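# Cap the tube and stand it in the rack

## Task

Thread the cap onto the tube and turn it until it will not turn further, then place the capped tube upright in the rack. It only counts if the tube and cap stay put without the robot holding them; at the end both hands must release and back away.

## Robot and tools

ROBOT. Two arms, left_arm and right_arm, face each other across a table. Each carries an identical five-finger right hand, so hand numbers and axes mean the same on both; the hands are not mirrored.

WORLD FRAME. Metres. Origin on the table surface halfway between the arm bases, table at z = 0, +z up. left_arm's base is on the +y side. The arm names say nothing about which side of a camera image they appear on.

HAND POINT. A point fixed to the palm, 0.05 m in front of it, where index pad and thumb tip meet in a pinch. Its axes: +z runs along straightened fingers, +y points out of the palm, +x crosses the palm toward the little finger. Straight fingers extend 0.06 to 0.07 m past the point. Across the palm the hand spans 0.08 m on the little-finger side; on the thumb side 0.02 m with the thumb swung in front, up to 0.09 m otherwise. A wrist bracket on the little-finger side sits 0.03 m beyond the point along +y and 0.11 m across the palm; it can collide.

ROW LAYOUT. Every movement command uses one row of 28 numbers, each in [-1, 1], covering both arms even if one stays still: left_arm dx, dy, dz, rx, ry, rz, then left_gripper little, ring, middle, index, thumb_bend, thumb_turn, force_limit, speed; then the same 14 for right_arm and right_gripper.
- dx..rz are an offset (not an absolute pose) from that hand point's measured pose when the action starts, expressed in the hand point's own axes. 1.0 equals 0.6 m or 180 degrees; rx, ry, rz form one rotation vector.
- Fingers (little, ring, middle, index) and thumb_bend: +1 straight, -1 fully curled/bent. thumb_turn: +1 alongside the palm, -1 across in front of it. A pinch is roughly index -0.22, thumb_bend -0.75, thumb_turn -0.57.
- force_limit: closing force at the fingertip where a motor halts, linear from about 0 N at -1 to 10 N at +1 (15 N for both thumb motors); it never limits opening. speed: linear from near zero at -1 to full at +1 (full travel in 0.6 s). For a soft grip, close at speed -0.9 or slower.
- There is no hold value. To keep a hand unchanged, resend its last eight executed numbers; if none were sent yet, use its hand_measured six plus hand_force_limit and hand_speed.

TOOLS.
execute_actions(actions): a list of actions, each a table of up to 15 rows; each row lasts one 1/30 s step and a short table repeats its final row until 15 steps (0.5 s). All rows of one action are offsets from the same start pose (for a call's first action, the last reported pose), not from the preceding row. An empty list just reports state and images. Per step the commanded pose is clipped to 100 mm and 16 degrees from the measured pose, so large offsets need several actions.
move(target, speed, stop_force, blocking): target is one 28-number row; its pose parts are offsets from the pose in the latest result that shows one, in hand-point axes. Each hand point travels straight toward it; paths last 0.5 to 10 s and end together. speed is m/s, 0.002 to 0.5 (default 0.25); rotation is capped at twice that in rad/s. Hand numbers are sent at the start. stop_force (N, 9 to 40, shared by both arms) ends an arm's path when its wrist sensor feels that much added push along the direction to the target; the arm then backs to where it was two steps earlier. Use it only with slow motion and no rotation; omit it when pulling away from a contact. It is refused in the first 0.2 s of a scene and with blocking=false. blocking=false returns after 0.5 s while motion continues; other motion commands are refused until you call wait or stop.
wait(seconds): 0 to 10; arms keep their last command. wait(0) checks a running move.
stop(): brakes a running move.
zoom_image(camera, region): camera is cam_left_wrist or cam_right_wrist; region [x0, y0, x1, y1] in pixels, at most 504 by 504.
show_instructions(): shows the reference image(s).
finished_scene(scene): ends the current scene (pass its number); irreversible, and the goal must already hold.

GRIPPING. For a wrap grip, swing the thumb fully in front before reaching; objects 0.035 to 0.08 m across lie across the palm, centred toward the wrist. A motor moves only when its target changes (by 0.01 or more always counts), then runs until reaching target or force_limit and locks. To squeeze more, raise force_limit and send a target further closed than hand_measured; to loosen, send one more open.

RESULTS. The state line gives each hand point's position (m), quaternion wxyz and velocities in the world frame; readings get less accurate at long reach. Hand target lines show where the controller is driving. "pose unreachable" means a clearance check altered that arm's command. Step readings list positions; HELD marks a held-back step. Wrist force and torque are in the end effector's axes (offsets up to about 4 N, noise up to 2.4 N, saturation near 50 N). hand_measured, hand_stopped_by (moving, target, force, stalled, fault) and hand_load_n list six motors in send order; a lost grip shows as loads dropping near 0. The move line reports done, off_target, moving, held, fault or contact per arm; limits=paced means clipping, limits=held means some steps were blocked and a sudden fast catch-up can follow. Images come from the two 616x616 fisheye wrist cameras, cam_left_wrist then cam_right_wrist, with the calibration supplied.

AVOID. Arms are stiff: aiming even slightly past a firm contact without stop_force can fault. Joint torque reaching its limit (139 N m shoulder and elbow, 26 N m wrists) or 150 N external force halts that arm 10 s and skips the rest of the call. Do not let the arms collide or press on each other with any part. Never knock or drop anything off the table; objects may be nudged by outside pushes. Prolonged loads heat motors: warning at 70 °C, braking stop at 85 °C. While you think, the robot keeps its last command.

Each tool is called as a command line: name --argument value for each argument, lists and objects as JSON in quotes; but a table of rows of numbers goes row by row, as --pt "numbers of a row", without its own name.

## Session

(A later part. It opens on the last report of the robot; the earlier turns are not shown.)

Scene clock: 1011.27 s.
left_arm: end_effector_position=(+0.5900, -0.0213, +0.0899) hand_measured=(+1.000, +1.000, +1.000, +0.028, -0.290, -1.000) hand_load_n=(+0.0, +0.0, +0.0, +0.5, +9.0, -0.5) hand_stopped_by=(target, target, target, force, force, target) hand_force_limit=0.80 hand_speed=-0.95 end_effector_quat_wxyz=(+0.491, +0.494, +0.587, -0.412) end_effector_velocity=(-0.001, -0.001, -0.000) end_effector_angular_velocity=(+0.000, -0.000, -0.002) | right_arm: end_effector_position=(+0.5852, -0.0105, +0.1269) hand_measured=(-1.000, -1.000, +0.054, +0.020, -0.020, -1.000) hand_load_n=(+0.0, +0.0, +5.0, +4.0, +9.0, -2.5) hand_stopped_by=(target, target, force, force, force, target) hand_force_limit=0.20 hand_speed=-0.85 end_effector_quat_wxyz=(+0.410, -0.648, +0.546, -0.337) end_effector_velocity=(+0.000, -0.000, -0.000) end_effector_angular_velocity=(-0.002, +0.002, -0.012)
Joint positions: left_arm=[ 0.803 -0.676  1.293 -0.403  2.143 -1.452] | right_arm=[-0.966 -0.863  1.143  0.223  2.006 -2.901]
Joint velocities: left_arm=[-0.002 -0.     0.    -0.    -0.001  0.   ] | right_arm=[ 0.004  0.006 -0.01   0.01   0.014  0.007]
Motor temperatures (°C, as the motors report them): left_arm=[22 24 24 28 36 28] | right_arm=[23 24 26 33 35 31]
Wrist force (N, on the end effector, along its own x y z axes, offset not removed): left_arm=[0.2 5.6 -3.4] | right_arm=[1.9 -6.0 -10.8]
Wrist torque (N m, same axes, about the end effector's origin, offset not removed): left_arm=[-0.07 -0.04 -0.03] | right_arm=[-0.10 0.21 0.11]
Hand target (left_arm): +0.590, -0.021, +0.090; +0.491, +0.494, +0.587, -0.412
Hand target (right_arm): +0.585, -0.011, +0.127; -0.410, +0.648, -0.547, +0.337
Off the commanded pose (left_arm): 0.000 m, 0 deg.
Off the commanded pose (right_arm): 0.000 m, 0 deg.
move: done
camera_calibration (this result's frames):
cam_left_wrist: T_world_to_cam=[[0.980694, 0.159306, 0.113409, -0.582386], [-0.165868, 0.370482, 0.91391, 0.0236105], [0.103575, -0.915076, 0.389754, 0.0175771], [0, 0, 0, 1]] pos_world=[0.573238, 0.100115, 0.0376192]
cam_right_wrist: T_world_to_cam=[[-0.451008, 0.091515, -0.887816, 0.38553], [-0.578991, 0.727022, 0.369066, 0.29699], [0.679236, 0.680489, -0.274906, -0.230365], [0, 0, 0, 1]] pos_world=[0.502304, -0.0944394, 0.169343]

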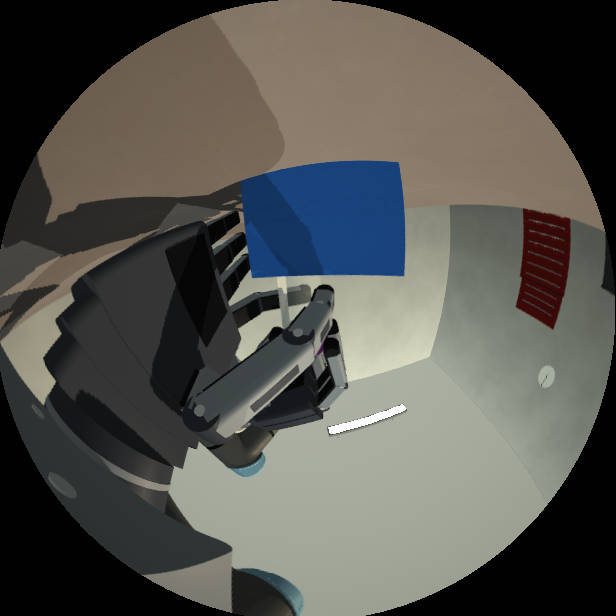

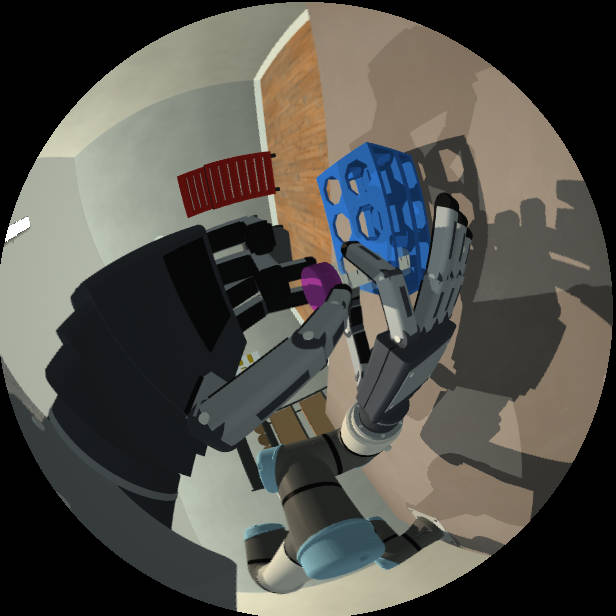

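move --target '[0,0,0,0,0,0,1,1,1,-0.45,-0.65,-1,1,-0.9,0.0185,0.0075,-0.0215,0,-0.397,-0.1996,-1,-1,0.25,0.2,0.12,-1,0.3,1]' --speed 0.4

move --target '[0,0,0,0,0,0,1,1,1,-0.45,-0.65,-1,1,-0.9,0,0,0,0,0,0,-1,-1,-0.3,-0.3,-0.4,-1,0.2,-0.85]'

move --target '[0,0,0,0,0,0,1,1,1,-0.45,-0.65,-1,1,-0.9,0,0.0012,0.0006,0,0,0,-1,-1,-0.3,-0.3,-0.4,-1,0.2,-0.85]'

move --target '[0,0,0,0,0,0,1,1,1,-0.45,-0.65,-1,1,-0.9,0.004,-0.0054,0.0125,0,0.1985,0.0998,-1,-1,-0.3,-0.3,-0.4,-1,0.2,-0.85]' --speed 0.15

move --target '[0,0,0,0,0,0,1,1,1,-0.45,-0.65,-1,1,-0.9,0.004,-0.0054,0.0125,0,0.1985,0.0998,-1,-1,-0.3,-0.3,-0.4,-1,0.2,-0.85]' --speed 0.15

zoom_image --camera "cam_right_wrist" --region '[290,220,410,340]'

Scene clock: 1035.93 s.
left_arm: end_effector_position=(+0.5899, -0.0213, +0.0899) hand_measured=(+1.000, +1.000, +1.000, -0.364, -0.294, -1.000) hand_load_n=(+0.0, +0.0, +0.0, +10.5, +3.5, -0.5) hand_stopped_by=(target, target, target, force, force, target) hand_force_limit=1.00 hand_speed=-0.90 end_effector_quat_wxyz=(+0.491, +0.494, +0.587, -0.412) end_effector_velocity=(-0.001, -0.000, -0.001) end_effector_angular_velocity=(+0.001, +0.000, -0.000) | right_arm: end_effector_position=(+0.5738, -0.0238, +0.1287) hand_measured=(-1.000, -1.000, +0.250, +0.200, +0.120, -1.000) hand_load_n=(+0.0, +0.0, +0.0, +6.0, +0.0, +0.0) hand_stopped_by=(target, target, target, target, target, target) hand_force_limit=0.30 hand_speed=1.00 end_effector_quat_wxyz=(-0.532, +0.847, +0.004, +0.006) end_effector_velocity=(+0.000, +0.000, +0.000) end_effector_angular_velocity=(-0.004, +0.003, +0.006)
Joint positions: left_arm=[ 0.803 -0.676  1.293 -0.403  2.143 -1.452] | right_arm=[-1.322 -0.534  0.617  0.91   0.546 -4.075]
Joint velocities: left_arm=[-0.001  0.     0.001 -0.    -0.001  0.   ] | right_arm=[ 0.001  0.012 -0.022  0.023 -0.    -0.011]
Motor temperatures (°C, as the motors report them): left_arm=[22 24 24 28 36 28] | right_arm=[23 24 26 33 35 31]
Wrist force (N, on the end effector, along its own x y z axes, offset not removed): left_arm=[-1.3 -1.5 10.1] | right_arm=[-2.6 -4.7 5.4]
Wrist torque (N m, same axes, about the end effector's origin, offset not removed): left_arm=[-0.08 0.03 -0.22] | right_arm=[0.06 0.40 0.03]
Hand target (left_arm): +0.590, -0.021, +0.090; +0.491, +0.494, +0.587, -0.412
Hand target (right_arm): +0.574, -0.024, +0.129; -0.531, +0.847, +0.004, +0.005
Off the commanded pose (left_arm): 0.000 m, 0 deg.
Off the commanded pose (right_arm): 0.000 m, 0 deg.
move: done
camera_calibration (this result's frames):
cam_left_wrist: T_world_to_cam=[[0.980694, 0.159302, 0.113409, -0.582384], [-0.165866, 0.370483, 0.91391, 0.0236103], [0.103571, -0.915077, 0.389754, 0.0175773], [0, 0, 0, 1]] pos_world=[0.573236, 0.100112, 0.0376191]
cam_right_wrist: T_world_to_cam=[[-0.147098, -0.426155, -0.892611, 0.197189], [-0.826095, -0.443384, 0.347819, 0.416066], [-0.543994, 0.788545, -0.286823, 0.492884], [0, 0, 0, 1]] pos_world=[0.640842, -0.120151, 0.172667]

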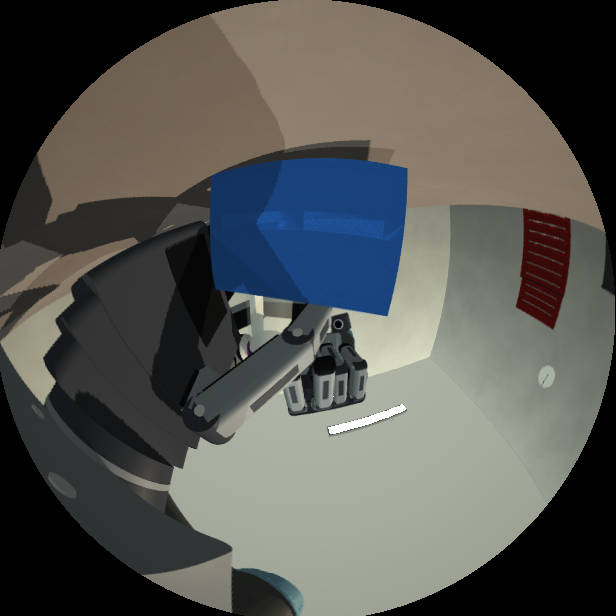

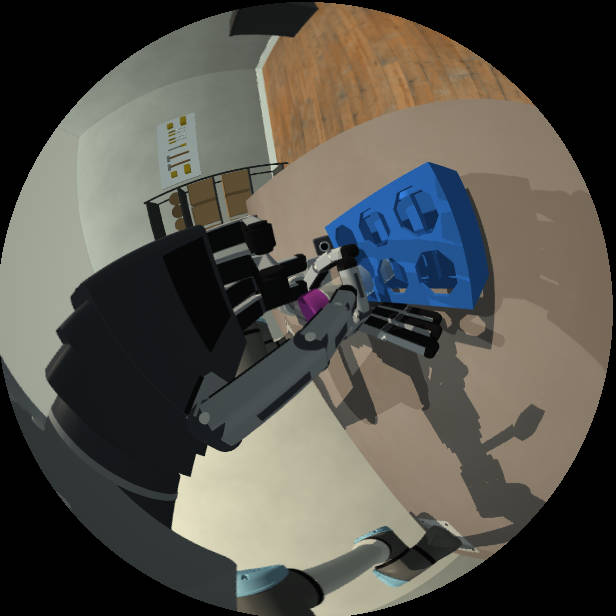

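Scene clock: 1038.87 s.
left_arm: end_effector_position=(+0.5899, -0.0213, +0.0899) hand_measured=(+1.000, +1.000, +1.000, -0.364, -0.294, -1.000) hand_load_n=(+0.0, +0.0, +0.0, +10.0, +3.5, -0.5) hand_stopped_by=(target, target, target, force, force, target) hand_force_limit=1.00 hand_speed=-0.90 end_effector_quat_wxyz=(+0.491, +0.494, +0.587, -0.412) end_effector_velocity=(+0.000, +0.001, -0.000) end_effector_angular_velocity=(+0.000, +0.000, +0.001) | right_arm: end_effector_position=(+0.5738, -0.0238, +0.1287) hand_measured=(-1.000, -1.000, -0.298, +0.200, -0.278, -1.000) hand_load_n=(+0.0, +0.0, +4.5, +5.5, +8.5, +1.0) hand_stopped_by=(target, target, target, force, force, target) hand_force_limit=0.20 hand_speed=-0.85 end_effector_quat_wxyz=(-0.532, +0.847, +0.004, +0.006) end_effector_velocity=(-0.000, +0.000, +0.000) end_effector_angular_velocity=(+0.000, +0.001, +0.001)
Joint positions: left_arm=[ 0.803 -0.676  1.293 -0.403  2.143 -1.452] | right_arm=[-1.322 -0.534  0.617  0.91   0.546 -4.075]
Joint velocities: left_arm=[ 0.001  0.     0.001 -0.     0.     0.   ] | right_arm=[-0.     0.001 -0.001  0.002 -0.001 -0.   ]
Motor temperatures (°C, as the motors report them): left_arm=[22 24 24 28 36 28] | right_arm=[23 24 26 33 35 31]
Wrist force (N, on the end effector, along its own x y z axes, offset not removed): left_arm=[-6.3 -1.5 5.0] | right_arm=[1.3 -1.9 5.6]
Wrist torque (N m, same axes, about the end effector's origin, offset not removed): left_arm=[0.19 0.53 -0.50] | right_arm=[0.14 -0.29 0.32]
Hand target (left_arm): +0.590, -0.021, +0.090; +0.491, +0.494, +0.587, -0.412
Hand target (right_arm): +0.574, -0.024, +0.129; -0.532, +0.847, +0.004, +0.006
Off the commanded pose (left_arm): 0.000 m, 0 deg.
Off the commanded pose (right_arm): 0.000 m, 0 deg.
move: done
camera_calibration (this result's frames):
cam_left_wrist: T_world_to_cam=[[0.980694, 0.159302, 0.113409, -0.582384], [-0.165867, 0.370483, 0.913909, 0.0236102], [0.103571, -0.915076, 0.389754, 0.0175773], [0, 0, 0, 1]] pos_world=[0.573236, 0.100112, 0.0376193]
cam_right_wrist: T_world_to_cam=[[-0.147089, -0.42615, -0.892615, 0.19719], [-0.826081, -0.443411, 0.347817, 0.416052], [-0.544017, 0.788533, -0.286813, 0.492878], [0, 0, 0, 1]] pos_world=[0.640832, -0.120136, 0.172668]

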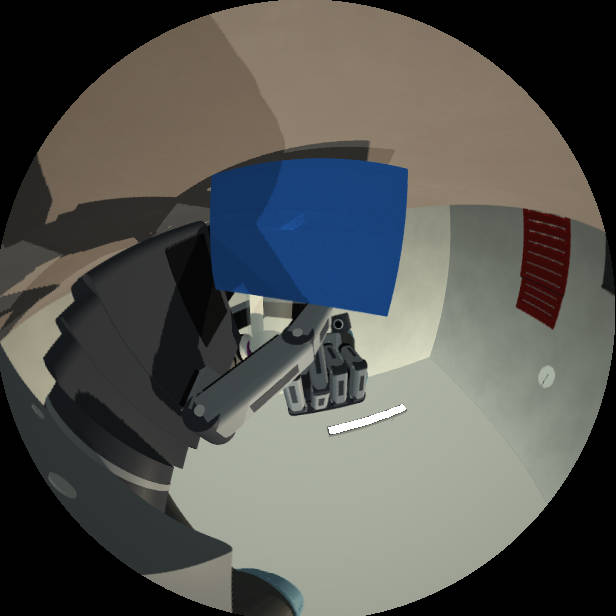

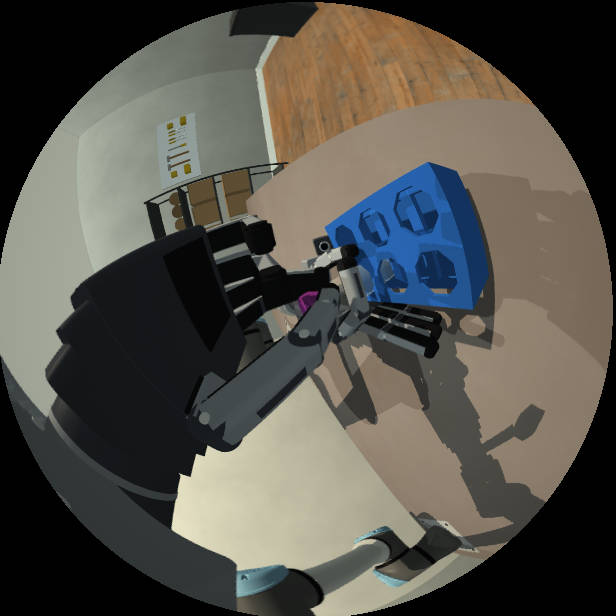

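Scene clock: 1039.57 s.
left_arm: end_effector_position=(+0.5899, -0.0213, +0.0899) hand_measured=(+1.000, +1.000, +1.000, -0.364, -0.294, -1.000) hand_load_n=(+0.0, +0.0, +0.0, +10.0, +3.5, -0.5) hand_stopped_by=(target, target, target, force, force, target) hand_force_limit=1.00 hand_speed=-0.90 end_effector_quat_wxyz=(+0.491, +0.494, +0.587, -0.412) end_effector_velocity=(+0.001, +0.001, -0.000) end_effector_angular_velocity=(+0.000, -0.000, +0.002) | right_arm: end_effector_position=(+0.5738, -0.0238, +0.1281) hand_measured=(-1.000, -1.000, -0.298, +0.200, -0.278, -1.000) hand_load_n=(+0.0, +0.0, +4.5, +5.5, +8.5, +1.0) hand_stopped_by=(target, target, target, force, force, target) hand_force_limit=0.20 hand_speed=-0.85 end_effector_quat_wxyz=(-0.532, +0.847, +0.004, +0.006) end_effector_velocity=(+0.000, -0.000, -0.002) end_effector_angular_velocity=(-0.001, +0.001, -0.001)
Joint positions: left_arm=[ 0.803 -0.676  1.293 -0.403  2.143 -1.452] | right_arm=[-1.322 -0.534  0.619  0.908  0.546 -4.075]
Joint velocities: left_arm=[ 0.001  0.     0.    -0.001 -0.001 -0.   ] | right_arm=[-0.     0.002  0.    -0.001  0.001  0.   ]
Motor temperatures (°C, as the motors report them): left_arm=[22 24 24 28 36 28] | right_arm=[23 24 26 33 35 31]
Wrist force (N, on the end effector, along its own x y z axes, offset not removed): left_arm=[-3.9 1.1 4.5] | right_arm=[-0.4 -6.6 5.7]
Wrist torque (N m, same axes, about the end effector's origin, offset not removed): left_arm=[0.70 0.32 -0.15] | right_arm=[-0.08 0.15 0.18]
Hand target (left_arm): +0.590, -0.021, +0.090; +0.491, +0.494, +0.587, -0.412
Hand target (right_arm): +0.574, -0.024, +0.128; -0.532, +0.847, +0.004, +0.006
Off the commanded pose (left_arm): 0.000 m, 0 deg.
Off the commanded pose (right_arm): 0.000 m, 0 deg.
move: done
camera_calibration (this result's frames):
cam_left_wrist: T_world_to_cam=[[0.980694, 0.159302, 0.113409, -0.582384], [-0.165867, 0.370483, 0.913909, 0.0236104], [0.103571, -0.915077, 0.389754, 0.0175773], [0, 0, 0, 1]] pos_world=[0.573236, 0.100112, 0.0376191]
cam_right_wrist: T_world_to_cam=[[-0.146866, -0.426072, -0.892688, 0.196546], [-0.826171, -0.443436, 0.347571, 0.416366], [-0.543941, 0.78856, -0.286883, 0.492679], [0, 0, 0, 1]] pos_world=[0.640844, -0.120132, 0.172079]

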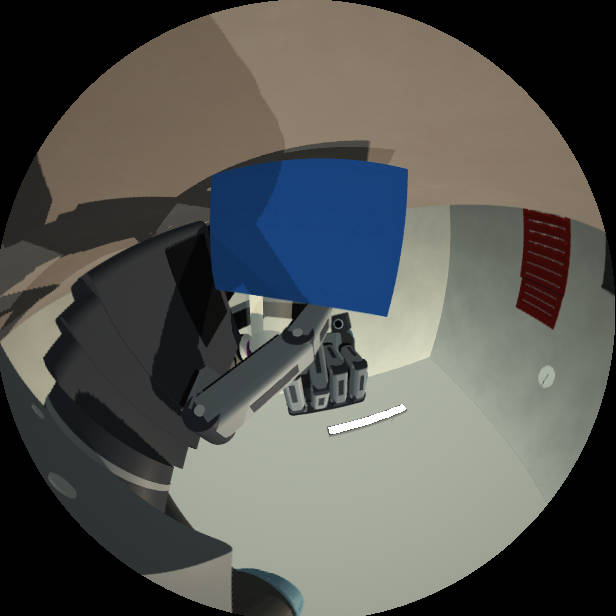

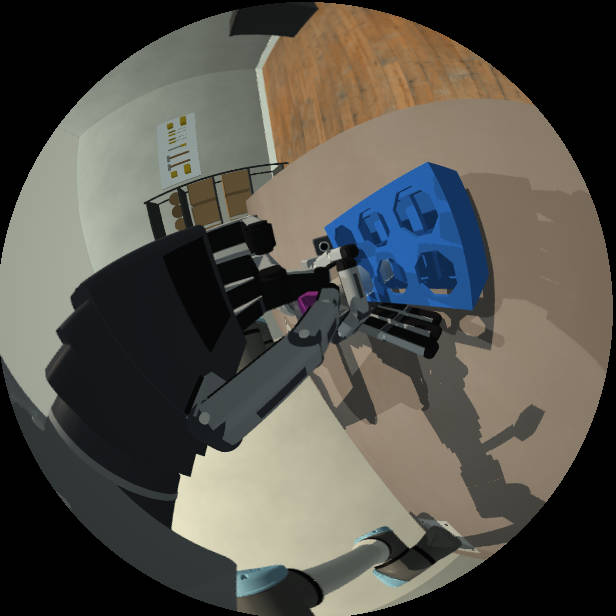

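Scene clock: 1042.30 s.
left_arm: end_effector_position=(+0.5899, -0.0213, +0.0899) hand_measured=(+1.000, +1.000, +1.000, -0.364, -0.294, -1.000) hand_load_n=(+0.0, +0.0, +0.0, +7.5, +4.0, -0.5) hand_stopped_by=(target, target, target, force, force, target) hand_force_limit=1.00 hand_speed=-0.90 end_effector_quat_wxyz=(+0.491, +0.494, +0.587, -0.412) end_effector_velocity=(+0.001, +0.001, -0.000) end_effector_angular_velocity=(+0.001, +0.000, +0.002) | right_arm: end_effector_position=(+0.5760, -0.0157, +0.1275) hand_measured=(-1.000, -1.000, -0.298, +0.200, -0.278, -1.000) hand_load_n=(+0.0, +0.0, +4.5, +0.0, +8.5, +1.0) hand_stopped_by=(target, target, target, force, force, target) hand_force_limit=0.20 hand_speed=-0.85 end_effector_quat_wxyz=(+0.501, -0.795, +0.288, -0.182) end_effector_velocity=(+0.000, +0.000, +0.000) end_effector_angular_velocity=(-0.000, -0.002, -0.012)
Joint positions: left_arm=[ 0.803 -0.676  1.293 -0.403  2.143 -1.452] | right_arm=[-1.194 -0.926  1.249  0.162  1.183 -3.339]
Joint velocities: left_arm=[ 0.001 -0.     0.     0.001 -0.001  0.   ] | right_arm=[ 0.004 -0.003  0.004 -0.005  0.014  0.006]
Motor temperatures (°C, as the motors report them): left_arm=[22 24 24 28 36 28] | right_arm=[23 24 26 33 35 31]
Wrist force (N, on the end effector, along its own x y z axes, offset not removed): left_arm=[-1.2 -1.9 1.5] | right_arm=[-0.7 1.0 -0.3]
Wrist torque (N m, same axes, about the end effector's origin, offset not removed): left_arm=[-0.17 -0.14 0.03] | right_arm=[0.38 0.18 -0.06]
Hand target (left_arm): +0.590, -0.021, +0.090; +0.491, +0.494, +0.587, -0.412
Hand target (right_arm): +0.576, -0.016, +0.127; -0.501, +0.795, -0.289, +0.182
Off the commanded pose (left_arm): 0.000 m, 0 deg.
Off the commanded pose (right_arm): 0.000 m, 0 deg.
move: done
camera_calibration (this result's frames):
cam_left_wrist: T_world_to_cam=[[0.980694, 0.159302, 0.113409, -0.582384], [-0.165867, 0.370483, 0.913909, 0.0236104], [0.103571, -0.915077, 0.389754, 0.0175772], [0, 0, 0, 1]] pos_world=[0.573236, 0.100112, 0.0376192]
cam_right_wrist: T_world_to_cam=[[-0.392703, -0.222839, -0.892259, 0.344499], [-0.915604, 0.185813, 0.356571, 0.482206], [0.0863359, 0.956983, -0.277002, 0.125692], [0, 0, 0, 1]] pos_world=[0.565944, -0.133118, 0.170259]

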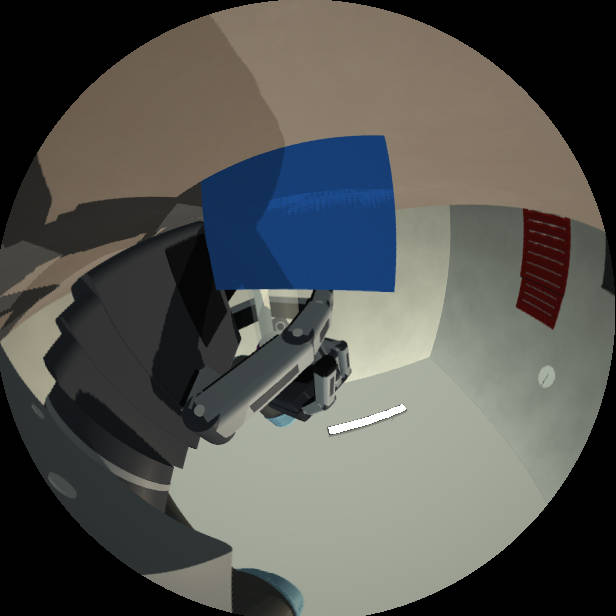

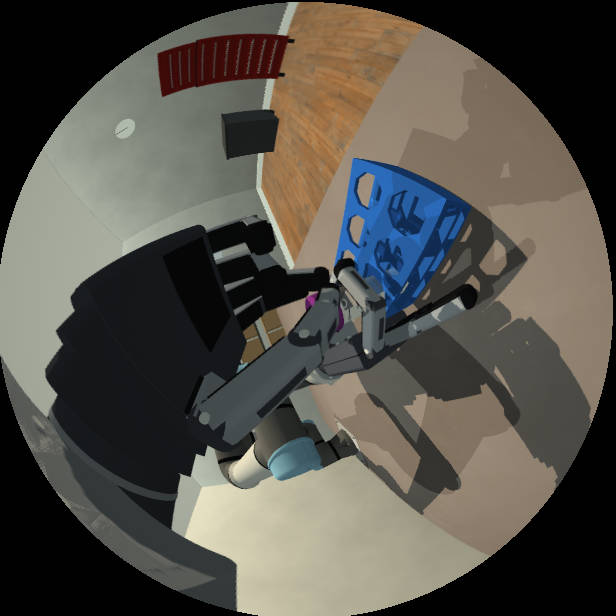

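Scene clock: 1045.03 s.
left_arm: end_effector_position=(+0.5899, -0.0213, +0.0899) hand_measured=(+1.000, +1.000, +1.000, -0.364, -0.294, -1.000) hand_load_n=(+0.0, +0.0, +0.0, +7.5, +4.0, -0.5) hand_stopped_by=(target, target, target, force, force, target) hand_force_limit=1.00 hand_speed=-0.90 end_effector_quat_wxyz=(+0.491, +0.494, +0.587, -0.412) end_effector_velocity=(-0.001, -0.001, +0.000) end_effector_angular_velocity=(-0.000, +0.000, -0.002) | right_arm: end_effector_position=(+0.5832, -0.0110, +0.1271) hand_measured=(-1.000, -1.000, -0.298, +0.200, -0.278, -1.000) hand_load_n=(+0.0, +0.0, +4.5, +0.0, +8.5, +1.0) hand_stopped_by=(target, target, target, force, force, target) hand_force_limit=0.20 hand_speed=-0.85 end_effector_quat_wxyz=(+0.411, -0.648, +0.546, -0.337) end_effector_velocity=(-0.000, -0.000, -0.001) end_effector_angular_velocity=(-0.002, +0.004, -0.011)
Joint positions: left_arm=[ 0.803 -0.676  1.293 -0.403  2.143 -1.452] | right_arm=[-0.966 -0.869  1.152  0.218  2.006 -2.902]
Joint velocities: left_arm=[-0.001  0.    -0.001  0.     0.001 -0.   ] | right_arm=[ 0.004  0.006 -0.009  0.011  0.012  0.009]
Motor temperatures (°C, as the motors report them): left_arm=[22 24 24 28 36 28] | right_arm=[23 24 26 33 35 31]
Wrist force (N, on the end effector, along its own x y z axes, offset not removed): left_arm=[-3.4 2.9 -0.3] | right_arm=[-3.6 1.4 -0.4]
Wrist torque (N m, same axes, about the end effector's origin, offset not removed): left_arm=[0.75 0.19 -0.13] | right_arm=[0.32 0.51 -0.10]
Hand target (left_arm): +0.590, -0.021, +0.090; +0.491, +0.494, +0.587, -0.412
Hand target (right_arm): +0.583, -0.011, +0.127; -0.410, +0.648, -0.546, +0.337
Off the commanded pose (left_arm): 0.000 m, 0 deg.
Off the commanded pose (right_arm): 0.000 m, 0 deg.
move: done
camera_calibration (this result's frames):
cam_left_wrist: T_world_to_cam=[[0.980694, 0.159302, 0.113409, -0.582384], [-0.165867, 0.370483, 0.913909, 0.0236103], [0.103571, -0.915076, 0.389754, 0.0175772], [0, 0, 0, 1]] pos_world=[0.573236, 0.100112, 0.0376193]
cam_right_wrist: T_world_to_cam=[[-0.450533, 0.0913592, -0.888073, 0.384658], [-0.580352, 0.725919, 0.369099, 0.296902], [0.67839, 0.681686, -0.27403, -0.228233], [0, 0, 0, 1]] pos_world=[0.500439, -0.095086, 0.169476]

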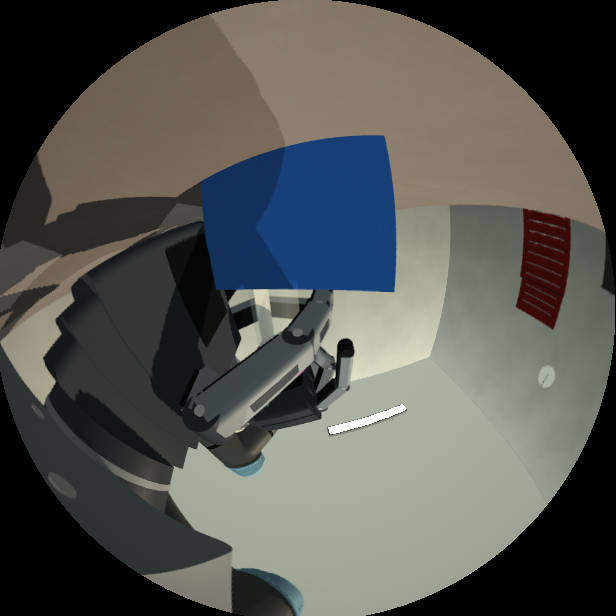

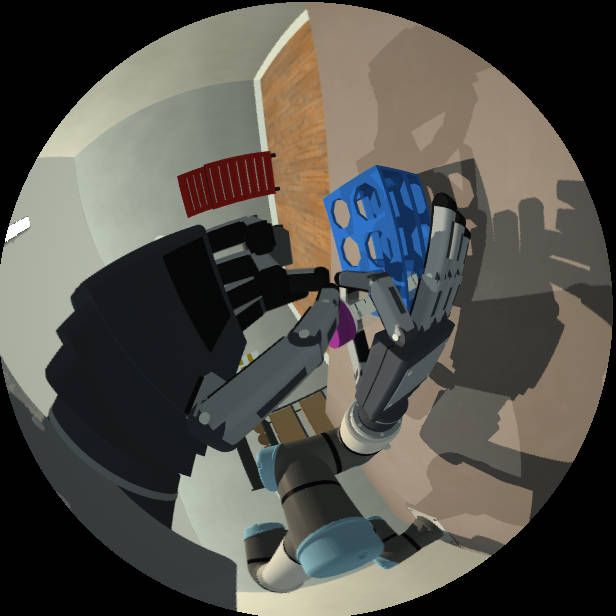

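Region (290, 220, 410, 340) of cam_right_wrist's 616x616 image, scaled by 4.200, with more detail than that image has.

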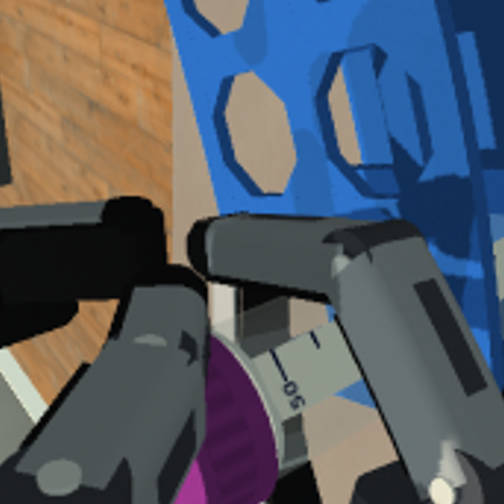

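move --target '[0,0,0,0,0,0,1,1,1,0.4,0.2,-1,0.2,-0.5,0.005,-0.09,-0.045,0,0,0,-1,-1,-0.3,0.2,-0.28,-1,0.2,-0.85]' --speed 0.1

move --target '[0.008,-0.033,-0.048,0,0,0,1,1,1,0.4,0.2,-1,0.2,-0.5,-0.028,0.03,-0.032,0,-0.397,-0.1996,-1,-1,0.3,0.25,0.2,-1,0.2,0]' --speed 0.3

Scene clock: 1053.97 s.
left_arm: end_effector_position=(+0.5899, -0.0213, +0.0899) hand_measured=(+1.000, +1.000, +1.000, +0.400, +0.200, -1.000) hand_load_n=(+0.0, +0.0, +0.0, +0.0, +0.0, +0.0) hand_stopped_by=(target, target, target, target, target, target) hand_force_limit=0.20 hand_speed=-0.50 end_effector_quat_wxyz=(+0.491, +0.494, +0.587, -0.412) end_effector_velocity=(-0.001, -0.001, -0.000) end_effector_angular_velocity=(+0.000, -0.000, -0.001) | right_arm: end_effector_position=(+0.5831, -0.0149, +0.1874) hand_measured=(-1.000, -1.000, -0.298, +0.200, -0.270, -1.000) hand_load_n=(+0.0, +0.0, +4.0, +0.0, +7.5, +1.0) hand_stopped_by=(target, target, target, target, target, target) hand_force_limit=0.20 hand_speed=-0.85 end_effector_quat_wxyz=(+0.411, -0.648, +0.546, -0.337) end_effector_velocity=(+0.000, -0.000, +0.000) end_effector_angular_velocity=(-0.001, +0.000, +0.000)
Joint positions: left_arm=[ 0.803 -0.676  1.293 -0.403  2.143 -1.452] | right_arm=[-0.97  -0.911  1.067  0.345  2.001 -2.904]
Joint velocities: left_arm=[-0.001  0.    -0.     0.    -0.     0.   ] | right_arm=[-0.     0.    -0.001  0.001  0.    -0.001]
Motor temperatures (°C, as the motors report them): left_arm=[22 24 24 28 36 28] | right_arm=[23 24 26 33 35 31]
Wrist force (N, on the end effector, along its own x y z axes, offset not removed): left_arm=[-0.6 1.4 1.0] | right_arm=[-5.2 -0.8 3.1]
Wrist torque (N m, same axes, about the end effector's origin, offset not removed): left_arm=[0.70 0.11 -0.16] | right_arm=[-0.25 0.57 -0.20]
Hand target (left_arm): +0.590, -0.021, +0.090; +0.491, +0.494, +0.587, -0.412
Hand target (right_arm): +0.583, -0.015, +0.187; -0.411, +0.648, -0.546, +0.337
Off the commanded pose (left_arm): 0.000 m, 0 deg.
Off the commanded pose (right_arm): 0.000 m, 0 deg.
move: done
camera_calibration (this result's frames):
cam_left_wrist: T_world_to_cam=[[0.980694, 0.159302, 0.113409, -0.582384], [-0.165867, 0.370483, 0.913909, 0.0236104], [0.103571, -0.915077, 0.389754, 0.0175773], [0, 0, 0, 1]] pos_world=[0.573236, 0.100112, 0.0376192]
cam_right_wrist: T_world_to_cam=[[-0.450527, 0.0913262, -0.88808, 0.438482], [-0.580368, 0.725919, 0.369073, 0.277393], [0.67838, 0.68169, -0.274043, -0.209016], [0, 0, 0, 1]] pos_world=[0.50033, -0.0989257, 0.229749]

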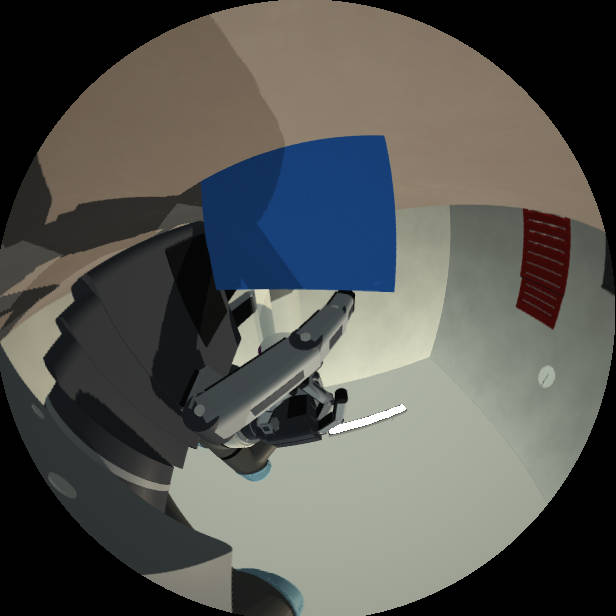

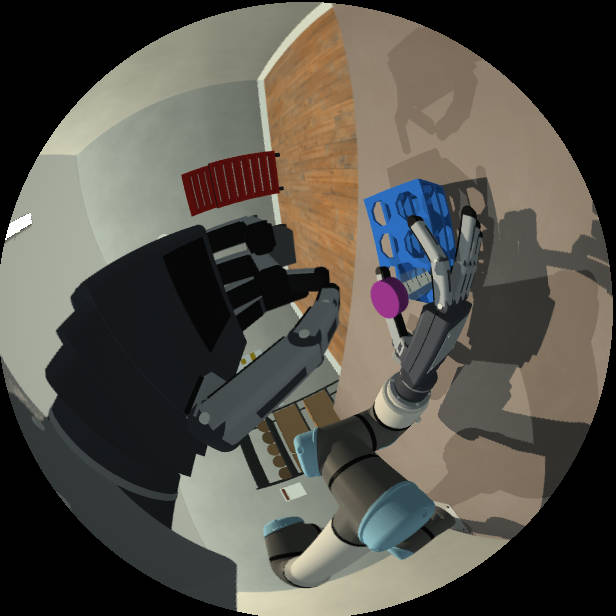

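Scene clock: 1056.97 s.
left_arm: end_effector_position=(+0.5654, +0.0041, +0.0903) hand_measured=(+1.000, +1.000, +1.000, +0.400, +0.200, -1.000) hand_load_n=(+0.0, +0.0, +0.0, +0.0, +0.0, +0.0) hand_stopped_by=(target, target, target, target, target, target) hand_force_limit=0.20 hand_speed=-0.50 end_effector_quat_wxyz=(+0.491, +0.494, +0.587, -0.412) end_effector_velocity=(+0.001, +0.001, -0.000) end_effector_angular_velocity=(+0.000, -0.000, +0.001) | right_arm: end_effector_position=(+0.5555, -0.0027, +0.1801) hand_measured=(-1.000, -1.000, +0.300, +0.250, +0.200, -1.000) hand_load_n=(+0.0, +0.0, +0.0, +0.0, +0.0, +0.0) hand_stopped_by=(target, target, target, target, target, target) hand_force_limit=0.20 hand_speed=0.00 end_effector_quat_wxyz=(-0.532, +0.847, +0.004, +0.006) end_effector_velocity=(-0.000, +0.001, -0.001) end_effector_angular_velocity=(-0.008, +0.006, +0.011)
Joint positions: left_arm=[ 0.802 -0.745  1.431 -0.472  2.142 -1.452] | right_arm=[-1.284 -0.577  0.556  0.961  0.567 -4.016]
Joint velocities: left_arm=[ 0.001  0.     0.    -0.     0.     0.   ] | right_arm=[ 0.002  0.023 -0.042  0.044 -0.001 -0.021]
Motor temperatures (°C, as the motors report them): left_arm=[22 24 24 28 36 28] | right_arm=[23 24 26 33 35 31]
Wrist force (N, on the end effector, along its own x y z axes, offset not removed): left_arm=[-0.8 4.7 0.7] | right_arm=[-4.0 -2.0 2.1]
Wrist torque (N m, same axes, about the end effector's origin, offset not removed): left_arm=[0.82 0.09 0.04] | right_arm=[-0.50 0.49 -0.23]
Hand target (left_arm): +0.565, +0.004, +0.090; +0.491, +0.494, +0.587, -0.412
Hand target (right_arm): +0.555, -0.003, +0.180; -0.532, +0.847, +0.005, +0.005
Off the commanded pose (left_arm): 0.000 m, 0 deg.
Off the commanded pose (right_arm): 0.000 m, 0 deg.
move: done
camera_calibration (this result's frames):
cam_left_wrist: T_world_to_cam=[[0.980694, 0.159301, 0.113409, -0.562425], [-0.165866, 0.370483, 0.913909, 0.00979081], [0.103571, -0.915077, 0.389754, 0.0431566], [0, 0, 0, 1]] pos_world=[0.548722, 0.125459, 0.0380158]
cam_right_wrist: T_world_to_cam=[[-0.14592, -0.425463, -0.893134, 0.248834], [-0.825978, -0.444486, 0.346688, 0.392533], [-0.544488, 0.788298, -0.286563, 0.481243], [0, 0, 0, 1]] pos_world=[0.622565, -0.0990178, 0.224063]

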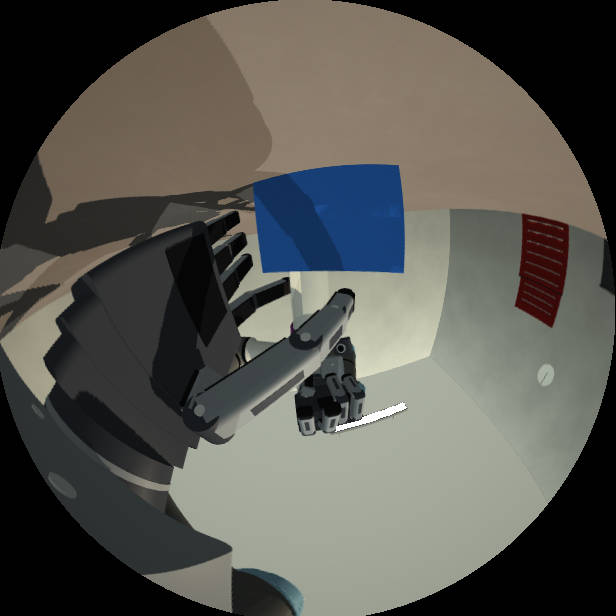

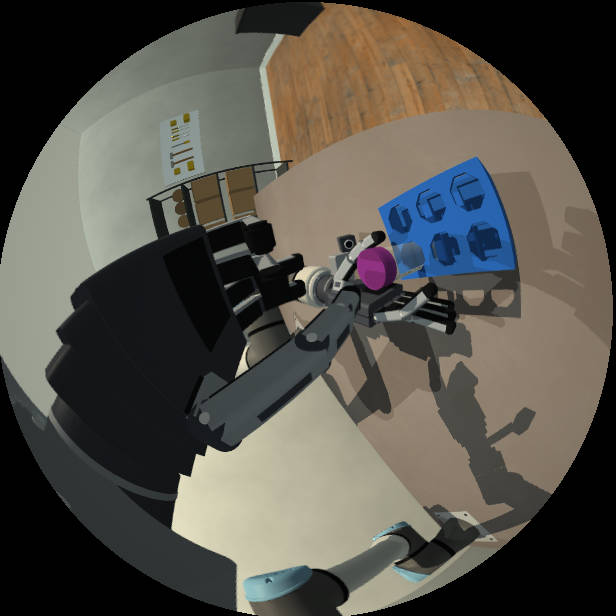

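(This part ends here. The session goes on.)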